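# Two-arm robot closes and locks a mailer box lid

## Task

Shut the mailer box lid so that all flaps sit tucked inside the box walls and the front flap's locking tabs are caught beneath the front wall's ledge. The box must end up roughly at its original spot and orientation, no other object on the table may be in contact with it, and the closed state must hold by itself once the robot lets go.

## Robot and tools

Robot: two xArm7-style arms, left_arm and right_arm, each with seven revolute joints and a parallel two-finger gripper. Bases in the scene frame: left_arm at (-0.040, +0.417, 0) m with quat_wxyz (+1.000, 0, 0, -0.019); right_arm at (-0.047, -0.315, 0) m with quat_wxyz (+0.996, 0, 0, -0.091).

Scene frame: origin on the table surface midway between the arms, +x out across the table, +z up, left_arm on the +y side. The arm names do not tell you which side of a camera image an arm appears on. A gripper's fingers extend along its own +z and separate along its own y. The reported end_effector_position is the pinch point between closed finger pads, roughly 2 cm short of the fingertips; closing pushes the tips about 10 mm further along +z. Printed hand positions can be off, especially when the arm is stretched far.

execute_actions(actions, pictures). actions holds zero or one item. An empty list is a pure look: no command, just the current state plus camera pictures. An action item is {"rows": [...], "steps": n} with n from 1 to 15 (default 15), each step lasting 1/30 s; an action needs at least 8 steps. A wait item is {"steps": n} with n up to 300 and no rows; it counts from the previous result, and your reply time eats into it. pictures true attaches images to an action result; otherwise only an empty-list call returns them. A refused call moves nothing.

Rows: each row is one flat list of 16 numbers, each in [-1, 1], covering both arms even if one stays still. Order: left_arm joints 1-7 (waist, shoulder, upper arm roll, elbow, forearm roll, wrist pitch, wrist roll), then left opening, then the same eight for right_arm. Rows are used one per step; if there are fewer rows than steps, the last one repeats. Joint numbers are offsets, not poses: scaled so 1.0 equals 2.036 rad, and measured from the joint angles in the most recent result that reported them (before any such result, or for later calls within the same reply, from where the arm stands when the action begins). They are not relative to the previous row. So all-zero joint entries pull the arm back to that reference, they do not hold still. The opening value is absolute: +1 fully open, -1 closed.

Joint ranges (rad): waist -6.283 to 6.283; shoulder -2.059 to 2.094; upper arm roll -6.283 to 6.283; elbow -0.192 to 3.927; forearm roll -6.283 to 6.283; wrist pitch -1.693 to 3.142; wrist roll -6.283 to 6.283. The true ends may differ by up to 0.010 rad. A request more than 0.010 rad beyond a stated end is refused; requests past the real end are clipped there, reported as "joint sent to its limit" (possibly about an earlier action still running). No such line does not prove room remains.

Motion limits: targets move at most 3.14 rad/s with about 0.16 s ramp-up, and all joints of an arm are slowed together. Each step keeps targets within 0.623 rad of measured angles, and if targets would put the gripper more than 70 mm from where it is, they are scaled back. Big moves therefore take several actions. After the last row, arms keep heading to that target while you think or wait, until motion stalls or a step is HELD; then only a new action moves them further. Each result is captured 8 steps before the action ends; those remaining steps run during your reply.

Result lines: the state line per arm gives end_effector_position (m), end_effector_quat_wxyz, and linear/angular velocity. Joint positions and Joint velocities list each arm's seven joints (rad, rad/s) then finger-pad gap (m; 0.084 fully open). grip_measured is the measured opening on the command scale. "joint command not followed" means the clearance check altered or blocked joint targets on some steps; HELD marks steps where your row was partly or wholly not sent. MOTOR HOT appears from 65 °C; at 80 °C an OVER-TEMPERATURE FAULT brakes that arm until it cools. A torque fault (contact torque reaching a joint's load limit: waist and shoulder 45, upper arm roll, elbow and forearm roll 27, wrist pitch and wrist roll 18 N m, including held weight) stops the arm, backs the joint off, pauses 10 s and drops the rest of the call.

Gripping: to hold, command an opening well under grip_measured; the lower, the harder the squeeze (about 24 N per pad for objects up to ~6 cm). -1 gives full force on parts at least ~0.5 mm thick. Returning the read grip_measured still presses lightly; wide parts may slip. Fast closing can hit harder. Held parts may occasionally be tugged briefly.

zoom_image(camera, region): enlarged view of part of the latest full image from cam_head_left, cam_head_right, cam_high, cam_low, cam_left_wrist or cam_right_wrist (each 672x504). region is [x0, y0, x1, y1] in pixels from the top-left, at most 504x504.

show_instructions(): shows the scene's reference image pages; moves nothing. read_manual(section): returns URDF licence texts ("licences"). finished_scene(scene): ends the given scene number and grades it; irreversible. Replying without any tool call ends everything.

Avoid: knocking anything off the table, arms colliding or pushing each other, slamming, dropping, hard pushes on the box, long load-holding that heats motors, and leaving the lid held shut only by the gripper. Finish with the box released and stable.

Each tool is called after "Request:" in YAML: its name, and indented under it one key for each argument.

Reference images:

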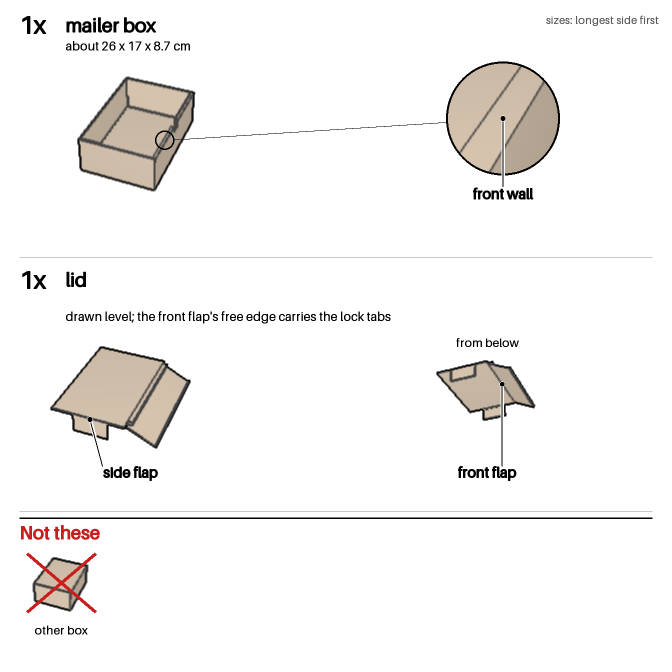

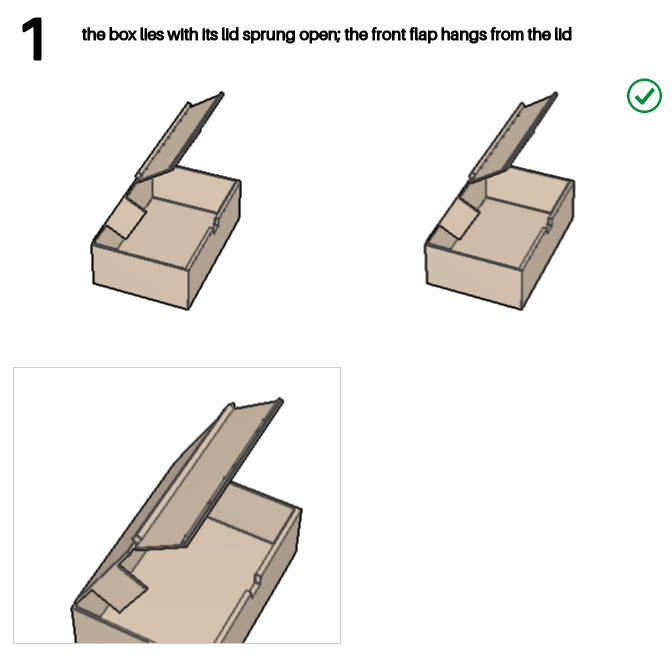

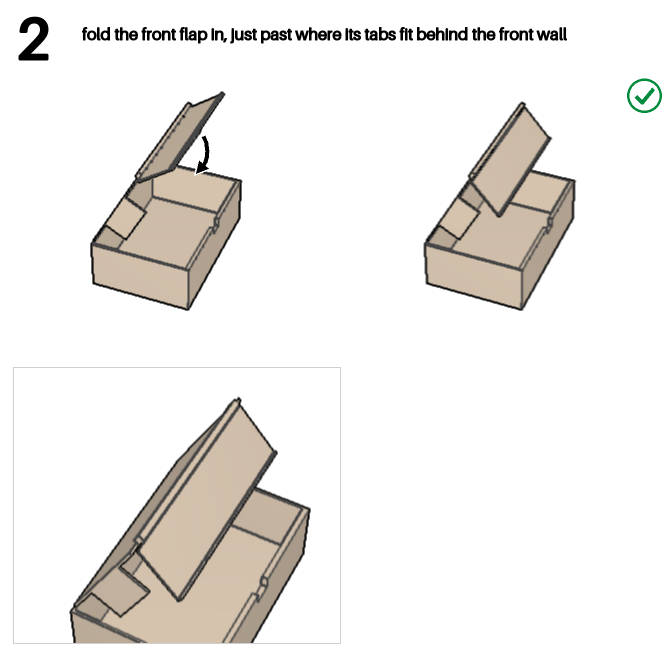

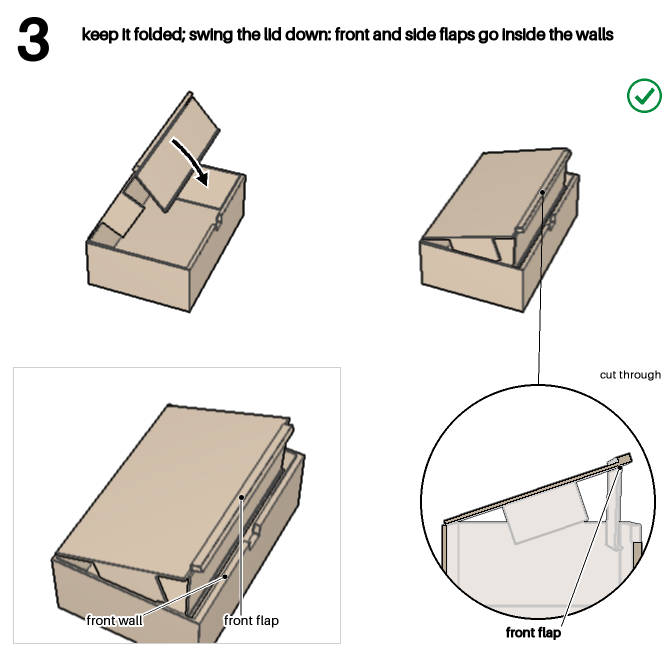

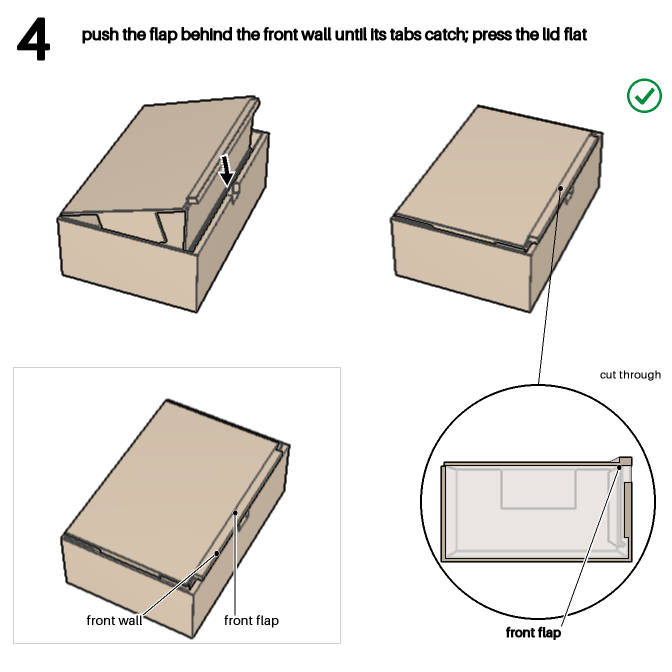

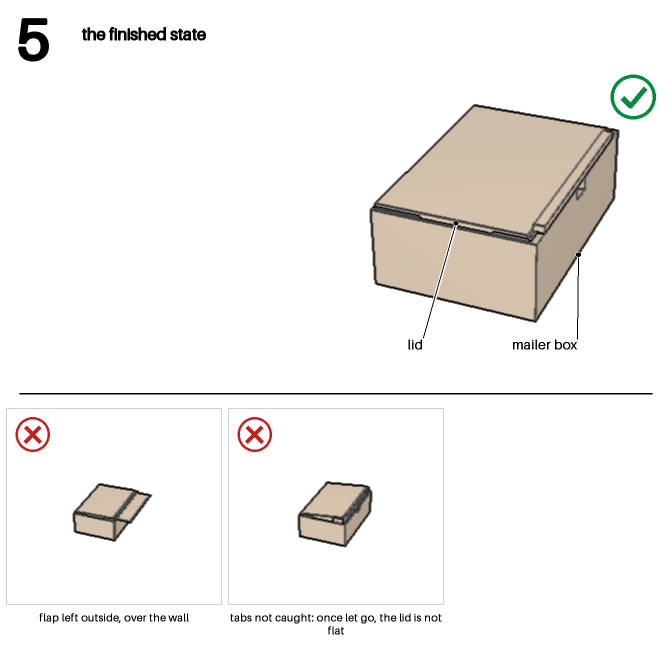

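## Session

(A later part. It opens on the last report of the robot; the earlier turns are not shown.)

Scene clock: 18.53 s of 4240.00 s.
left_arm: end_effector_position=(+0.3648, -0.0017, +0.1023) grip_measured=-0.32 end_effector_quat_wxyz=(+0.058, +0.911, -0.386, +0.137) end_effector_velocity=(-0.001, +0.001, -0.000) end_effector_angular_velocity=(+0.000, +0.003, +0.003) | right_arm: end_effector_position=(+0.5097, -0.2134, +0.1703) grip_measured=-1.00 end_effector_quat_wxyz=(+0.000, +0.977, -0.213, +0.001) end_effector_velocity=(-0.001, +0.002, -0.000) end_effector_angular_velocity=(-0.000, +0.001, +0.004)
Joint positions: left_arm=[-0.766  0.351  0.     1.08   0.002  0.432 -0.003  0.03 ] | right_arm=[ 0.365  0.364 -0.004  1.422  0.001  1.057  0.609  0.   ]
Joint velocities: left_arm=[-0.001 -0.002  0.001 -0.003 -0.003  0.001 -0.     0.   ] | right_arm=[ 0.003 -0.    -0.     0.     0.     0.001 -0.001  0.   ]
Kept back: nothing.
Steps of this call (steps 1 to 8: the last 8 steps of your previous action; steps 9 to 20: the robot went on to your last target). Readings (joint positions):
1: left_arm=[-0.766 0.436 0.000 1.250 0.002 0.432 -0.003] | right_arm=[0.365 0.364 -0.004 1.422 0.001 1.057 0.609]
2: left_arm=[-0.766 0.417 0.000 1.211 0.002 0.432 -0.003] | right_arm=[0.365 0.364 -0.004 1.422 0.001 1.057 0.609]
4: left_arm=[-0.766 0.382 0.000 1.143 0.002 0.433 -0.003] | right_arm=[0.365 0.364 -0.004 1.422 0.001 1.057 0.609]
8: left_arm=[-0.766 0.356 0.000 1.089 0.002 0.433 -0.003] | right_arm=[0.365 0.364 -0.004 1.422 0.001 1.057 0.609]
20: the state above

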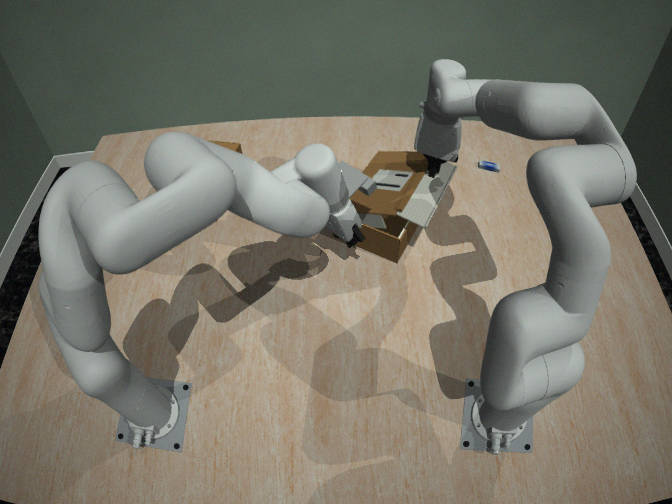

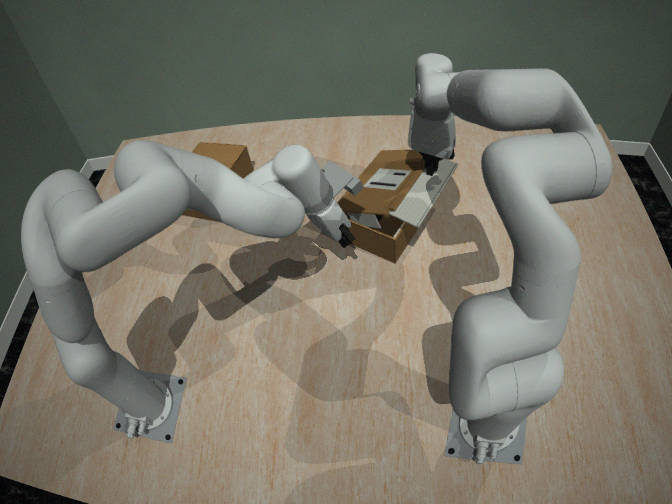

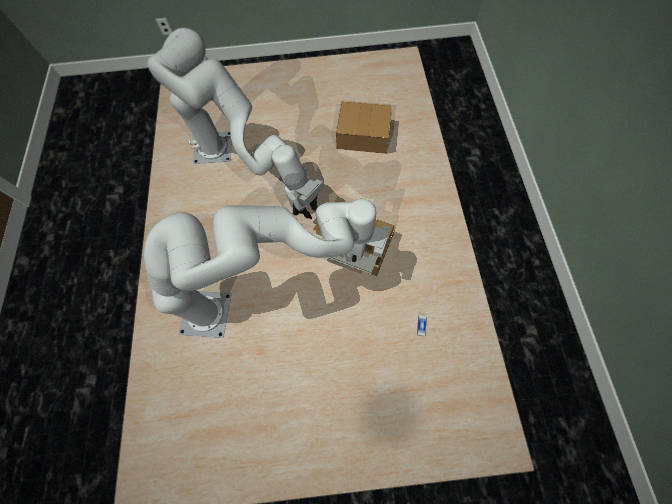

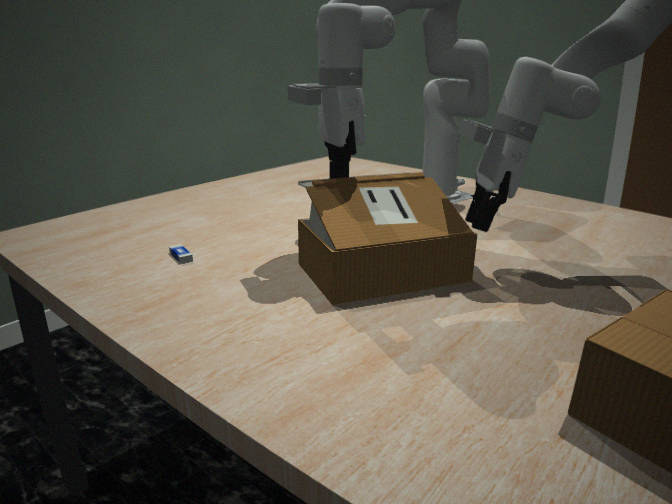

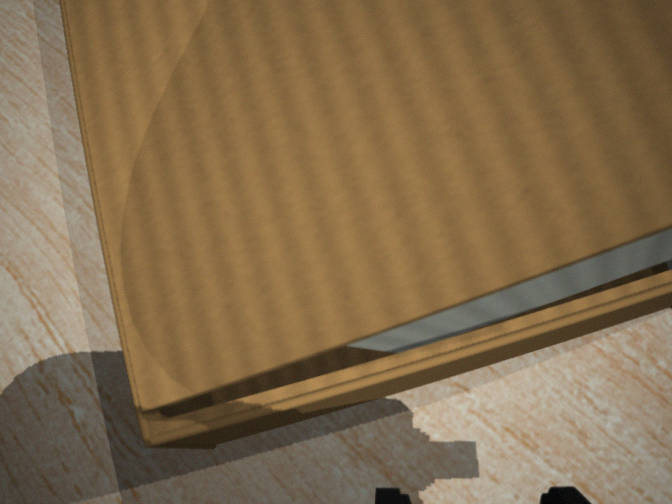

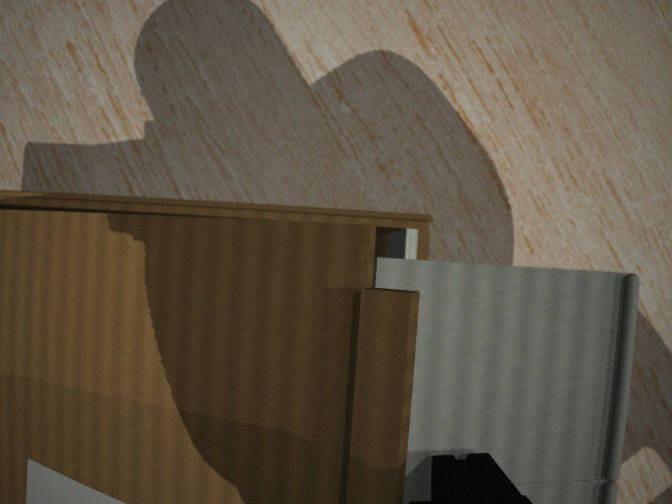

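Request:
execute_actions:
  actions:
    - {"rows":[[-0.027,-0.03,0,-0.285,0,-0.55,0.517,-0.3,0,0,0,0,0,0,0,-1]]}

Request:
execute_actions:
  actions:
    - {"steps":25}

Request:
execute_actions:
  actions:
    - {"rows":[[0,0.282,0,0.201,0,-0.411,0,-0.3,0,0,0,0,0,0,0,-1]]}

Request:
execute_actions:
  actions:
    - {"steps":30}
  pictures: true

Scene clock: 19.23 s of 4240.00 s.
left_arm: end_effector_position=(+0.3316, +0.0174, +0.0644) grip_measured=-0.32 end_effector_quat_wxyz=(+0.050, +0.852, -0.494, +0.165) end_effector_velocity=(-0.271, +0.152, -0.269) end_effector_angular_velocity=(+0.127, -0.707, -1.880) | right_arm: end_effector_position=(+0.5097, -0.2134, +0.1703) grip_measured=-1.00 end_effector_quat_wxyz=(+0.000, +0.977, -0.213, +0.001) end_effector_velocity=(-0.000, -0.000, -0.001) end_effector_angular_velocity=(-0.001, +0.001, -0.000)
Joint positions: left_arm=[-0.785  0.33   0.     0.877  0.002  0.202  0.227  0.03 ] | right_arm=[ 0.365  0.364 -0.004  1.422  0.001  1.057  0.609  0.   ]
Joint velocities: left_arm=[-0.149 -0.093 -0.023 -1.496  0.    -1.792  1.815 -0.   ] | right_arm=[-0.     0.001  0.    -0.    -0.    -0.     0.     0.   ]
Steps of this call (steps 1 to 14: the robot went on to your last target; steps 15 to 21: the first 7 steps of this action). Readings (joint positions):
15: left_arm=[-0.766 0.351 0.000 1.079 0.002 0.431 -0.002] | right_arm=[0.365 0.364 -0.004 1.422 0.001 1.057 0.609]
16: left_arm=[-0.767 0.350 0.001 1.074 0.002 0.423 0.006] | right_arm=[0.365 0.364 -0.004 1.422 0.001 1.057 0.609]
18: left_arm=[-0.771 0.341 0.002 1.024 0.002 0.362 0.066] | right_arm=[0.365 0.364 -0.004 1.422 0.001 1.057 0.609]
21: the state above

Scene clock: 20.07 s of 4240.00 s.
left_arm: end_effector_position=(+0.3036, +0.0195, +0.1168) grip_measured=-0.32 end_effector_quat_wxyz=(+0.041, -0.521, +0.735, -0.432) end_effector_velocity=(-0.001, +0.000, -0.000) end_effector_angular_velocity=(+0.000, -0.002, -0.003) | right_arm: end_effector_position=(+0.5097, -0.2134, +0.1703) grip_measured=-1.00 end_effector_quat_wxyz=(+0.000, +0.977, -0.213, +0.001) end_effector_velocity=(-0.001, +0.000, -0.000) end_effector_angular_velocity=(-0.000, +0.002, +0.001)
Joint positions: left_arm=[-0.821  0.29   0.     0.501  0.002 -0.687  1.05   0.03 ] | right_arm=[ 0.365  0.364 -0.004  1.422  0.001  1.057  0.609  0.   ]
Joint velocities: left_arm=[ 0.    -0.    -0.001 -0.002  0.    -0.003  0.002 -0.   ] | right_arm=[ 0.001  0.     0.    -0.     0.     0.002 -0.     0.   ]
Kept back: nothing.
Steps of this call (steps 1 to 8: the last 8 steps of your previous action; steps 9 to 25: the robot went on to your last target). Readings (joint positions):
1: left_arm=[-0.790 0.326 -0.000 0.828 0.002 0.138 0.292] | right_arm=[0.365 0.364 -0.004 1.422 0.001 1.057 0.609]
2: left_arm=[-0.795 0.321 -0.000 0.778 0.002 0.063 0.368] | right_arm=[0.365 0.364 -0.004 1.422 0.001 1.057 0.609]
4: left_arm=[-0.804 0.310 -0.000 0.680 0.002 -0.112 0.542] | right_arm=[0.365 0.364 -0.004 1.422 0.001 1.057 0.609]
8: left_arm=[-0.817 0.296 -0.000 0.548 0.002 -0.467 0.871] | right_arm=[0.365 0.364 -0.004 1.422 0.001 1.057 0.609]
25: the state above

Scene clock: 20.30 s of 4240.00 s.
left_arm: end_effector_position=(+0.3403, -0.0233, +0.1226) grip_measured=-0.32 end_effector_quat_wxyz=(+0.051, -0.488, +0.690, -0.531) end_effector_velocity=(+0.240, -0.271, +0.005) end_effector_angular_velocity=(-1.557, -1.342, +0.007) | right_arm: end_effector_position=(+0.5097, -0.2134, +0.1703) grip_measured=-1.00 end_effector_quat_wxyz=(+0.000, +0.977, -0.213, +0.001) end_effector_velocity=(+0.000, -0.000, +0.001) end_effector_angular_velocity=(-0.000, -0.001, -0.001)
Joint positions: left_arm=[-0.821  0.546  0.     0.688  0.002 -0.984  1.05   0.03 ] | right_arm=[ 0.365  0.364 -0.004  1.422  0.001  1.057  0.609  0.   ]
Joint velocities: left_arm=[ 0.003  2.253  0.006  1.576  0.    -2.732 -0.002 -0.   ] | right_arm=[-0.001 -0.002  0.    -0.    -0.001  0.     0.001  0.   ]
Steps of this call (steps 1 to 7: the first 7 steps of this action). Readings (joint positions):
1: left_arm=[-0.821 0.290 0.000 0.501 0.002 -0.688 1.050] | right_arm=[0.365 0.364 -0.004 1.422 0.001 1.057 0.609]
2: left_arm=[-0.821 0.296 0.000 0.505 0.002 -0.697 1.050] | right_arm=[0.365 0.364 -0.004 1.422 0.001 1.057 0.609]
4: left_arm=[-0.821 0.349 0.000 0.545 0.002 -0.759 1.050] | right_arm=[0.365 0.364 -0.004 1.422 0.001 1.057 0.609]
7: the state above

Scene clock: 21.30 s of 4240.00 s.
left_arm: end_effector_position=(+0.3533, -0.0381, +0.1546) grip_measured=-0.32 end_effector_quat_wxyz=(-0.067, +0.409, -0.577, +0.704) end_effector_velocity=(-0.000, +0.000, -0.000) end_effector_angular_velocity=(+0.001, -0.001, -0.000) | right_arm: end_effector_position=(+0.5097, -0.2134, +0.1703) grip_measured=-1.00 end_effector_quat_wxyz=(+0.000, +0.977, -0.213, +0.001) end_effector_velocity=(-0.000, -0.000, -0.001) end_effector_angular_velocity=(-0.001, +0.002, +0.002)
Joint positions: left_arm=[-0.821  0.864  0.     0.91   0.002 -1.524  1.05   0.03 ] | right_arm=[ 0.365  0.364 -0.004  1.422  0.001  1.057  0.609  0.   ]
Joint velocities: left_arm=[-0.001  0.001  0.001 -0.     0.    -0.     0.    -0.   ] | right_arm=[-0.     0.001 -0.    -0.    -0.001  0.001 -0.001  0.   ]
Kept back: nothing.
Steps of this call (steps 1 to 8: the last 8 steps of your previous action; steps 9 to 30: the robot went on to your last target). Readings (joint positions):
1: left_arm=[-0.821 0.618 0.000 0.738 0.002 -1.077 1.050] | right_arm=[0.365 0.364 -0.004 1.422 0.001 1.057 0.609]
2: left_arm=[-0.821 0.683 0.001 0.781 0.002 -1.170 1.050] | right_arm=[0.365 0.364 -0.004 1.422 0.001 1.057 0.609]
4: left_arm=[-0.821 0.780 0.001 0.845 0.002 -1.333 1.050] | right_arm=[0.365 0.364 -0.004 1.422 0.001 1.057 0.609]
8: left_arm=[-0.821 0.854 0.000 0.899 0.002 -1.495 1.050] | right_arm=[0.365 0.364 -0.004 1.422 0.001 1.057 0.609]
30: the state above
All arms were judged still, so your last target was given up. Only a new action makes them travel on or press farther. Fingers that are still opening or closing keep moving.

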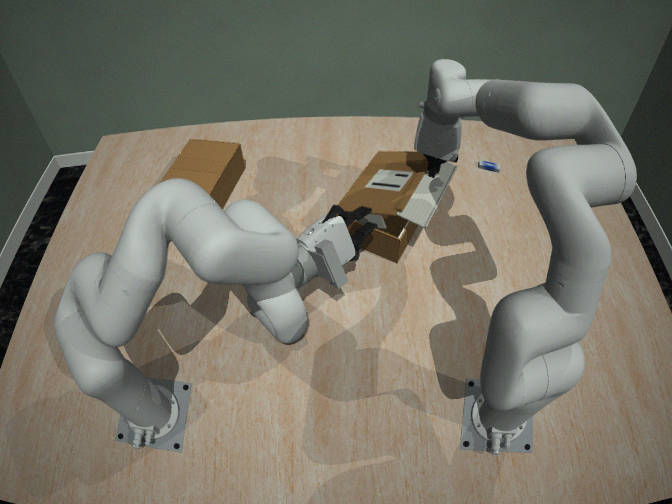

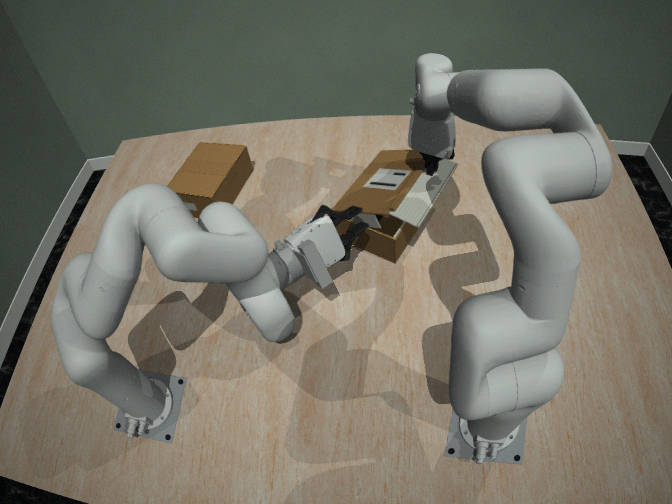

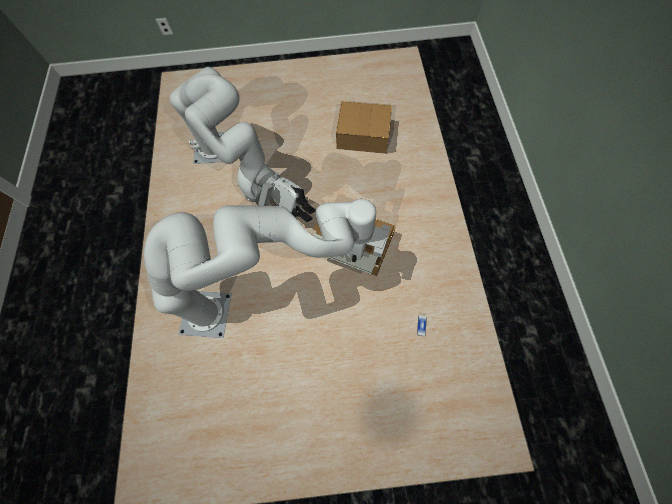

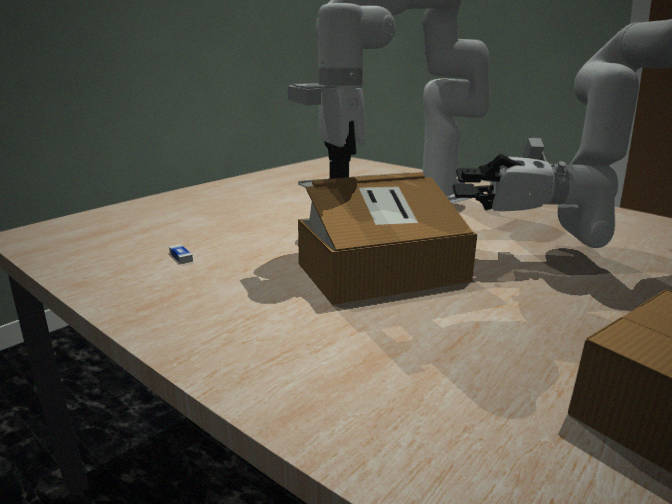

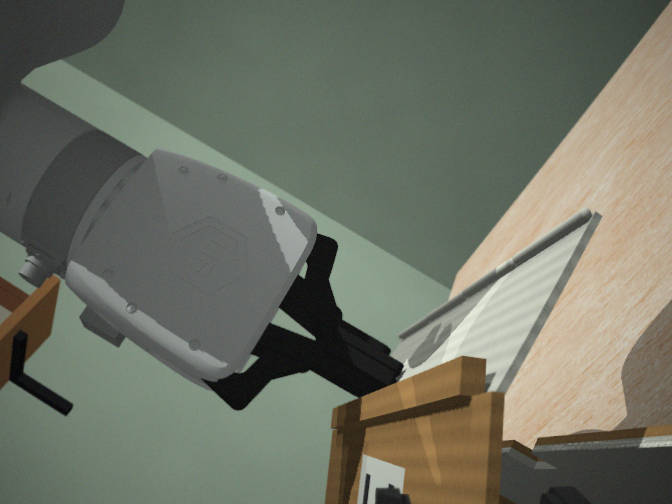

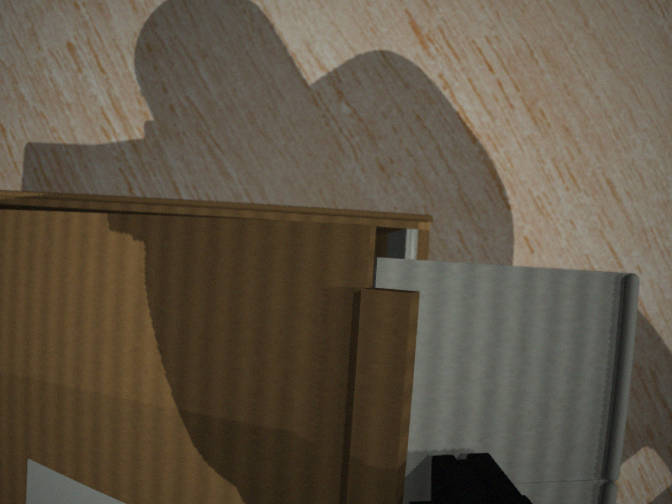

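Request:
execute_actions:
  actions:
    - {"rows":[[0,0,0,0,0,0,0,-0.1,0,-0.02,0,0,0,0,0,-1]]}

Request:
execute_actions:
  actions:
    - {"rows":[[0,0.035,0,0.111,0,0.076,0,-0.1,0,0,0,0,0,0,0,-1]]}

Request:
execute_actions:
  actions:
    - {"steps":20}
  pictures: true

Scene clock: 21.80 s of 4240.00 s.
left_arm: end_effector_position=(+0.3533, -0.0381, +0.1546) grip_measured=-0.12 end_effector_quat_wxyz=(-0.067, +0.409, -0.577, +0.704) end_effector_velocity=(+0.001, +0.001, -0.000) end_effector_angular_velocity=(+0.001, -0.001, +0.003) | right_arm: end_effector_position=(+0.5142, -0.2126, +0.1936) grip_measured=-1.00 end_effector_quat_wxyz=(-0.008, +0.977, -0.213, +0.020) end_effector_velocity=(+0.010, +0.001, +0.049) end_effector_angular_velocity=(+0.016, -0.089, -0.001)
Joint positions: left_arm=[-0.821  0.864  0.     0.91   0.002 -1.524  1.05   0.039] | right_arm=[ 0.365  0.325 -0.004  1.425  0.001  1.056  0.609  0.   ]
Joint velocities: left_arm=[ 0.003  0.     0.001 -0.     0.001 -0.     0.001  0.004] | right_arm=[-0.    -0.078 -0.001  0.011  0.    -0.001 -0.     0.   ]
Steps of this call (steps 1 to 8: nothing new was sent; steps 9 to 15: the first 7 steps of this action). Readings (joint positions):
9: left_arm=[-0.821 0.864 0.000 0.910 0.002 -1.524 1.050] | right_arm=[0.365 0.364 -0.004 1.422 0.001 1.057 0.609]
10: left_arm=[-0.821 0.864 0.000 0.910 0.002 -1.524 1.050] | right_arm=[0.365 0.360 -0.004 1.421 0.001 1.057 0.609]
12: left_arm=[-0.821 0.864 0.000 0.910 0.002 -1.524 1.050] | right_arm=[0.365 0.343 -0.004 1.420 0.001 1.057 0.609]
15: the state above

Scene clock: 22.30 s of 4240.00 s.
left_arm: end_effector_position=(+0.3851, -0.0753, +0.1544) grip_measured=-0.11 end_effector_quat_wxyz=(-0.067, +0.408, -0.577, +0.704) end_effector_velocity=(+0.133, -0.163, +0.030) end_effector_angular_velocity=(-0.045, -0.034, -0.008) | right_arm: end_effector_position=(+0.5129, -0.2129, +0.1927) grip_measured=-1.00 end_effector_quat_wxyz=(-0.007, +0.977, -0.213, +0.019) end_effector_velocity=(+0.000, +0.000, +0.001) end_effector_angular_velocity=(-0.000, -0.002, +0.001)
Joint positions: left_arm=[-0.821  0.92   0.     1.089  0.002 -1.402  1.05   0.039] | right_arm=[ 0.365  0.324 -0.004  1.421  0.001  1.057  0.609  0.   ]
Joint velocities: left_arm=[-0.002  0.228 -0.008  0.794  0.002  0.509  0.001 -0.   ] | right_arm=[ 0.001 -0.001 -0.001  0.002 -0.     0.    -0.     0.   ]
Steps of this call (steps 1 to 8: the last 8 steps of your previous action; steps 9 to 15: the first 7 steps of this action, its rows measured from where the robot was after step 8). Readings (joint positions):
8: left_arm=[-0.821 0.864 0.000 0.910 0.002 -1.524 1.050] | right_arm=[0.365 0.324 -0.004 1.421 0.001 1.057 0.609]
9: left_arm=[-0.821 0.864 0.000 0.910 0.002 -1.523 1.050] | right_arm=[0.365 0.324 -0.004 1.422 0.001 1.057 0.609]
10: left_arm=[-0.821 0.866 0.000 0.916 0.002 -1.518 1.050] | right_arm=[0.365 0.324 -0.004 1.422 0.001 1.057 0.609]
12: left_arm=[-0.821 0.884 0.000 0.971 0.002 -1.479 1.050] | right_arm=[0.365 0.324 -0.004 1.422 0.001 1.057 0.609]
15: the state above

Scene clock: 22.97 s of 4240.00 s.
left_arm: end_effector_position=(+0.3932, -0.0844, +0.1543) grip_measured=-0.11 end_effector_quat_wxyz=(-0.067, +0.409, -0.578, +0.704) end_effector_velocity=(-0.001, -0.001, +0.000) end_effector_angular_velocity=(-0.002, +0.000, -0.002) | right_arm: end_effector_position=(+0.5128, -0.2128, +0.1927) grip_measured=-1.00 end_effector_quat_wxyz=(-0.008, +0.977, -0.213, +0.019) end_effector_velocity=(-0.001, -0.000, -0.000) end_effector_angular_velocity=(-0.000, +0.004, -0.000)
Joint positions: left_arm=[-0.821  0.935  0.     1.136  0.002 -1.369  1.05   0.039] | right_arm=[ 0.365  0.324 -0.004  1.421  0.001  1.057  0.609  0.   ]
Joint velocities: left_arm=[-0.001  0.    -0.001  0.001  0.001  0.    -0.001  0.   ] | right_arm=[-0.    -0.     0.    -0.     0.     0.004  0.     0.   ]
Kept back: nothing.
Steps of this call (steps 1 to 8: the last 8 steps of your previous action; steps 9 to 20: the robot went on to your last target). Readings (joint positions):
1: left_arm=[-0.821 0.926 0.000 1.110 0.002 -1.389 1.050] | right_arm=[0.365 0.324 -0.004 1.422 0.001 1.057 0.609]
2: left_arm=[-0.821 0.929 0.000 1.121 0.002 -1.381 1.050] | right_arm=[0.365 0.324 -0.004 1.422 0.001 1.057 0.609]
4: left_arm=[-0.821 0.933 0.000 1.130 0.002 -1.374 1.050] | right_arm=[0.365 0.324 -0.004 1.421 0.001 1.057 0.609]
8: left_arm=[-0.821 0.935 0.000 1.134 0.002 -1.370 1.050] | right_arm=[0.365 0.324 -0.004 1.421 0.001 1.057 0.609]
20: the state above

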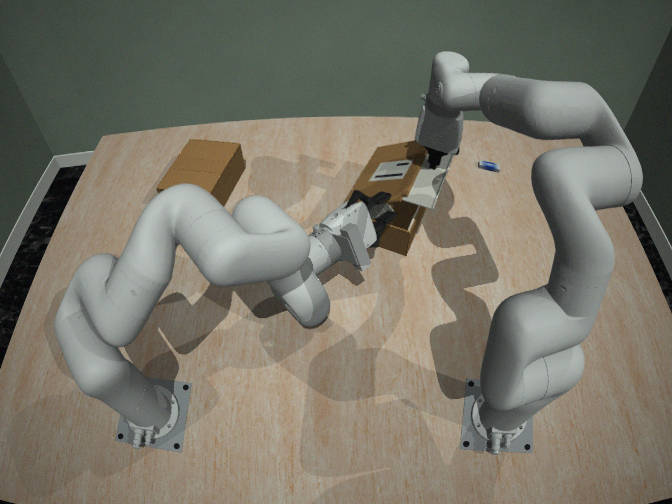

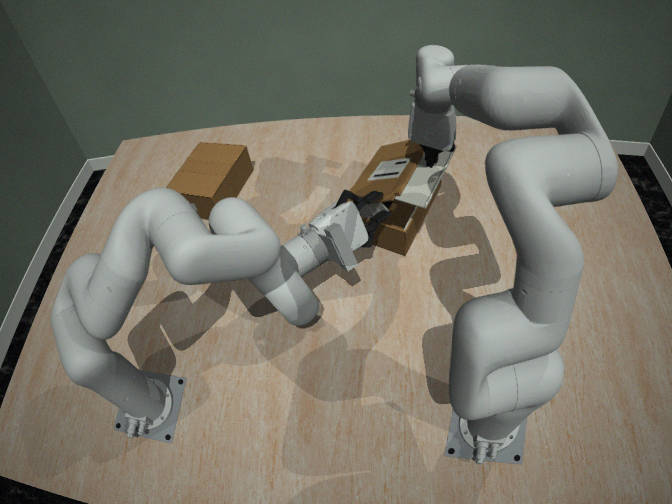

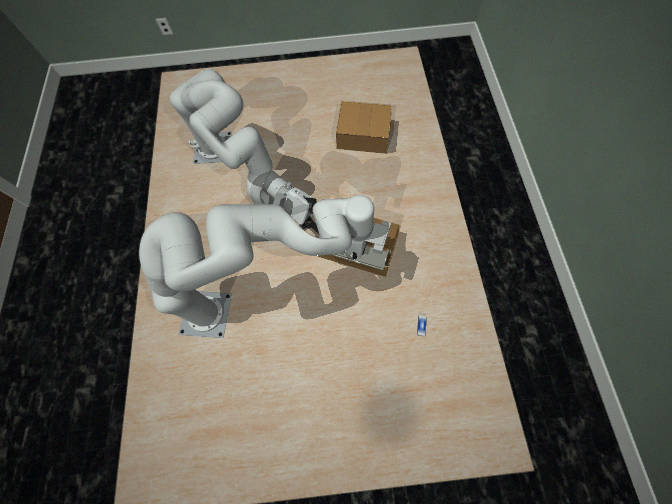

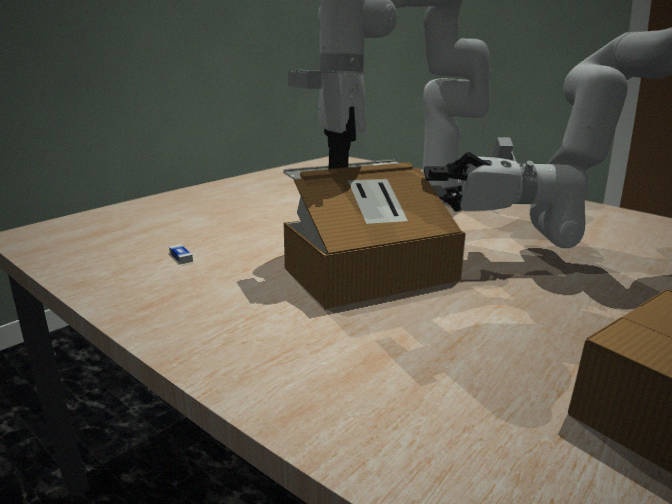

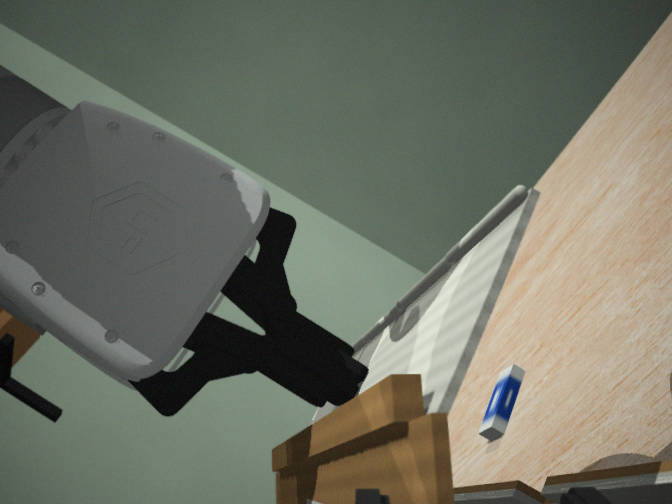

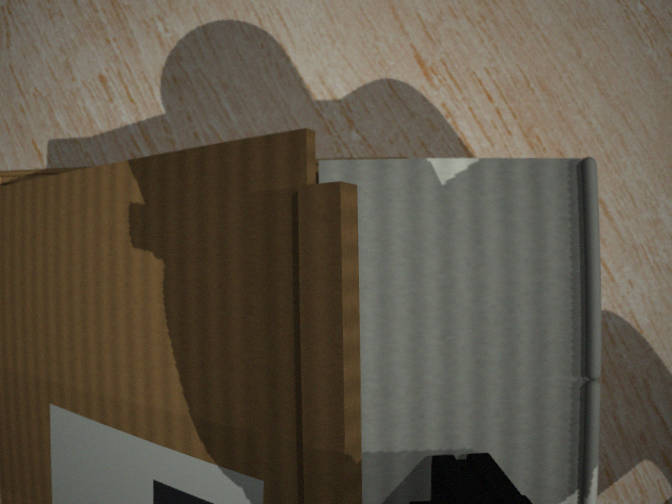

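Request:
execute_actions:
  actions:
    - {"rows":[[-0.008,-0.01,0,-0.015,0,-0.007,0,-0.4,0,0,0,0,0,0,0,-1]],"steps":12}

Request:
execute_actions:
  actions:
    - {"rows":[[0,0.02,0,0.06,0,0.04,0,-0.4,0,0,0,0,0,0,0,-1]]}

Request:
execute_actions:
  actions:
    - {"steps":15}
  pictures: true

Scene clock: 23.57 s of 4240.00 s.
left_arm: end_effector_position=(+0.3868, -0.0850, +0.1569) grip_measured=-0.38 end_effector_quat_wxyz=(-0.065, +0.406, -0.579, +0.704) end_effector_velocity=(-0.079, -0.027, +0.038) end_effector_angular_velocity=(-0.044, -0.012, -0.117) | right_arm: end_effector_position=(+0.5129, -0.2129, +0.1928) grip_measured=-1.00 end_effector_quat_wxyz=(-0.008, +0.977, -0.213, +0.019) end_effector_velocity=(-0.000, -0.003, -0.002) end_effector_angular_velocity=(-0.001, +0.005, -0.005)
Joint positions: left_arm=[-0.83   0.924  0.001  1.118  0.002 -1.377  1.05   0.028] | right_arm=[ 0.365  0.324 -0.004  1.422  0.001  1.057  0.609  0.   ]
Joint velocities: left_arm=[-0.1   -0.121 -0.024 -0.157  0.003 -0.076 -0.001 -0.033] | right_arm=[-0.004  0.003 -0.001 -0.002 -0.     0.     0.     0.   ]
Steps of this call (steps 1 to 14: the robot went on to your last target; steps 15 to 18: the first 4 steps of this action). Readings (joint positions):
15: left_arm=[-0.821 0.935 0.000 1.135 0.002 -1.369 1.050] | right_arm=[0.365 0.324 -0.004 1.421 0.001 1.057 0.609]
16: left_arm=[-0.823 0.932 0.001 1.131 0.002 -1.371 1.050] | right_arm=[0.365 0.324 -0.004 1.422 0.001 1.057 0.609]
18: the state above

Scene clock: 24.07 s of 4240.00 s.
left_arm: end_effector_position=(+0.3986, -0.1070, +0.1615) grip_measured=-0.42 end_effector_quat_wxyz=(-0.062, +0.403, -0.579, +0.706) end_effector_velocity=(+0.042, -0.052, +0.009) end_effector_angular_velocity=(-0.003, -0.004, -0.002) | right_arm: end_effector_position=(+0.5128, -0.2128, +0.1927) grip_measured=-1.00 end_effector_quat_wxyz=(-0.008, +0.977, -0.213, +0.019) end_effector_velocity=(+0.000, -0.001, +0.000) end_effector_angular_velocity=(+0.000, -0.000, -0.000)
Joint positions: left_arm=[-0.837  0.949  0.001  1.211  0.002 -1.314  1.05   0.026] | right_arm=[ 0.365  0.324 -0.004  1.421  0.001  1.057  0.609  0.   ]
Joint velocities: left_arm=[-0.001  0.083  0.001  0.265  0.001  0.177  0.     0.   ] | right_arm=[-0.001  0.001  0.     0.001  0.    -0.    -0.001  0.   ]
Steps of this call (steps 1 to 8: the last 8 steps of your previous action; steps 9 to 15: the first 7 steps of this action, its rows measured from where the robot was after step 8). Readings (joint positions):
8: left_arm=[-0.837 0.915 0.001 1.105 0.002 -1.383 1.050] | right_arm=[0.365 0.324 -0.004 1.421 0.001 1.057 0.609]
9: left_arm=[-0.837 0.915 0.001 1.106 0.002 -1.383 1.050] | right_arm=[0.365 0.324 -0.004 1.421 0.001 1.057 0.609]
10: left_arm=[-0.837 0.917 0.001 1.112 0.002 -1.378 1.050] | right_arm=[0.365 0.324 -0.004 1.421 0.001 1.057 0.609]
12: left_arm=[-0.837 0.932 0.001 1.155 0.002 -1.349 1.050] | right_arm=[0.365 0.324 -0.004 1.421 0.001 1.057 0.609]
15: the state above

Scene clock: 24.57 s of 4240.00 s.
left_arm: end_effector_position=(+0.4012, -0.1101, +0.1608) grip_measured=-0.42 end_effector_quat_wxyz=(-0.062, +0.403, -0.580, +0.705) end_effector_velocity=(-0.001, -0.001, +0.000) end_effector_angular_velocity=(-0.000, +0.000, -0.002) | right_arm: end_effector_position=(+0.5128, -0.2128, +0.1927) grip_measured=-1.00 end_effector_quat_wxyz=(-0.008, +0.977, -0.213, +0.019) end_effector_velocity=(-0.000, +0.001, -0.000) end_effector_angular_velocity=(-0.000, +0.001, +0.001)
Joint positions: left_arm=[-0.837  0.956  0.001  1.227  0.002 -1.302  1.05   0.026] | right_arm=[ 0.365  0.324 -0.004  1.421  0.001  1.057  0.609  0.   ]
Joint velocities: left_arm=[-0.002  0.    -0.     0.001  0.001  0.001  0.     0.   ] | right_arm=[ 0.002  0.    -0.    -0.    -0.     0.001  0.001  0.   ]
Kept back: nothing.
Steps of this call (steps 1 to 8: the last 8 steps of your previous action; steps 9 to 15: the robot went on to your last target). Readings (joint positions):
1: left_arm=[-0.837 0.952 0.001 1.218 0.002 -1.310 1.050] | right_arm=[0.365 0.324 -0.004 1.421 0.001 1.057 0.609]
2: left_arm=[-0.837 0.953 0.001 1.222 0.002 -1.307 1.050] | right_arm=[0.365 0.324 -0.004 1.421 0.001 1.057 0.609]
4: left_arm=[-0.837 0.955 0.001 1.225 0.002 -1.304 1.050] | right_arm=[0.365 0.324 -0.004 1.421 0.001 1.057 0.609]
8: left_arm=[-0.837 0.955 0.001 1.227 0.002 -1.302 1.050] | right_arm=[0.365 0.324 -0.004 1.421 0.001 1.057 0.609]
15: the state above

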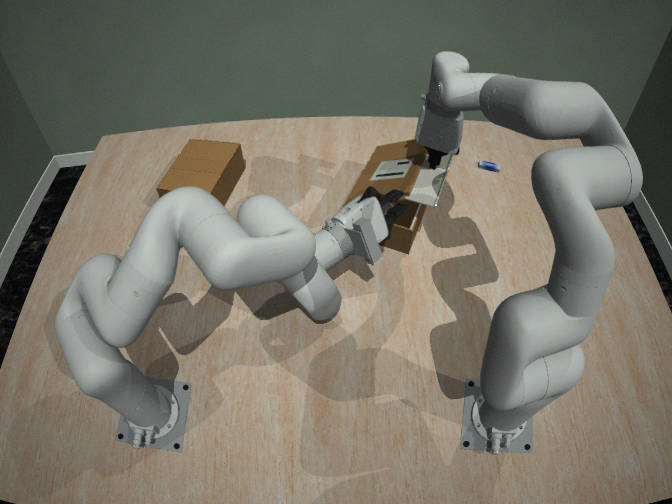

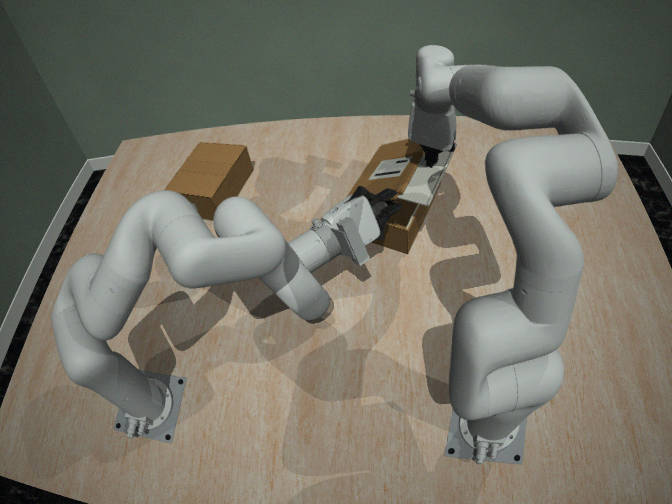

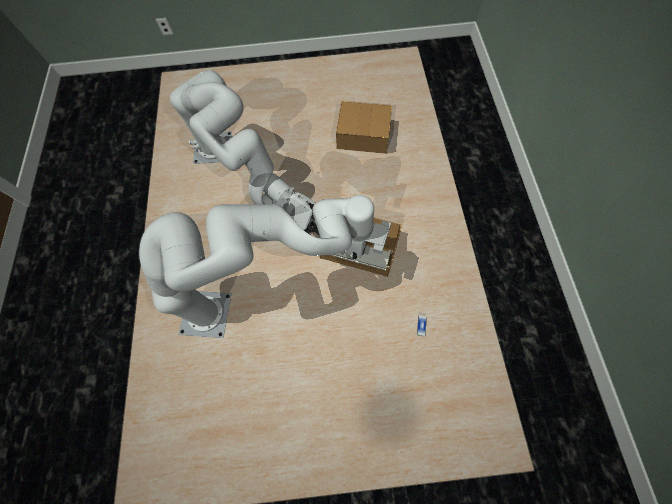

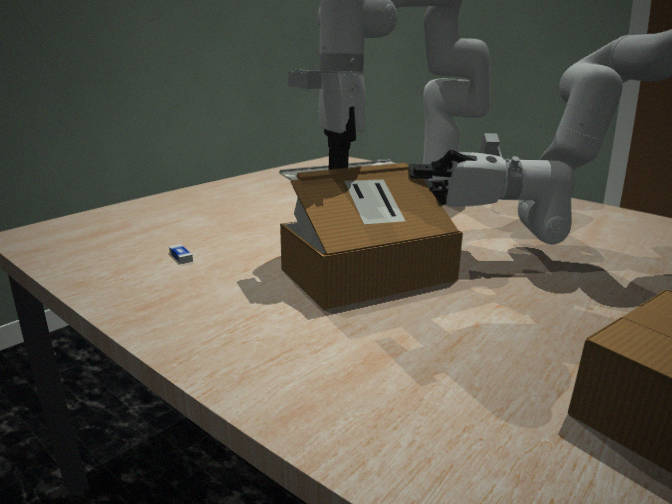

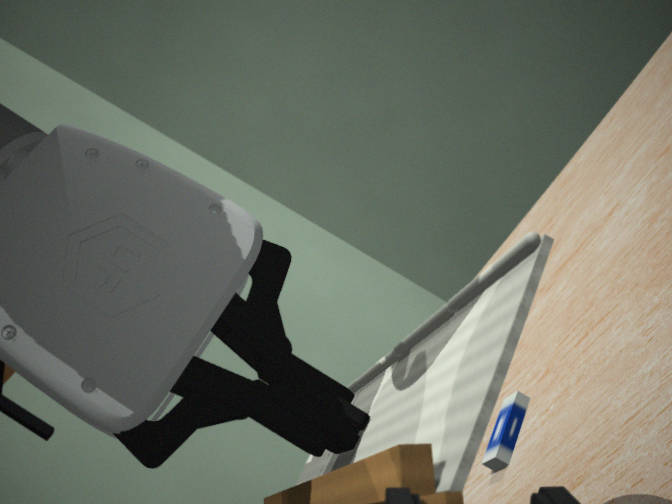

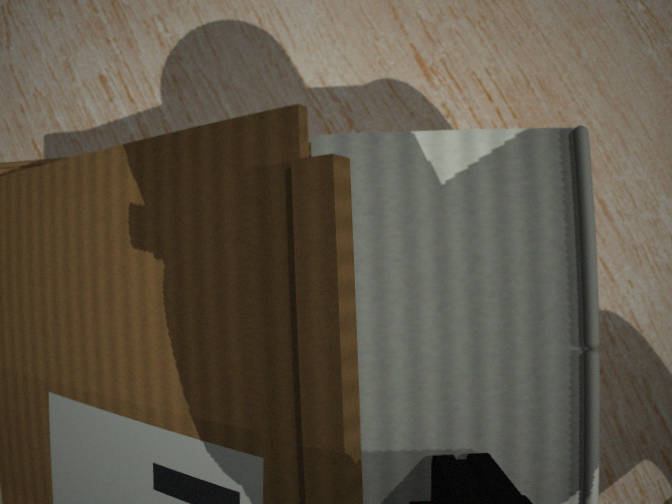

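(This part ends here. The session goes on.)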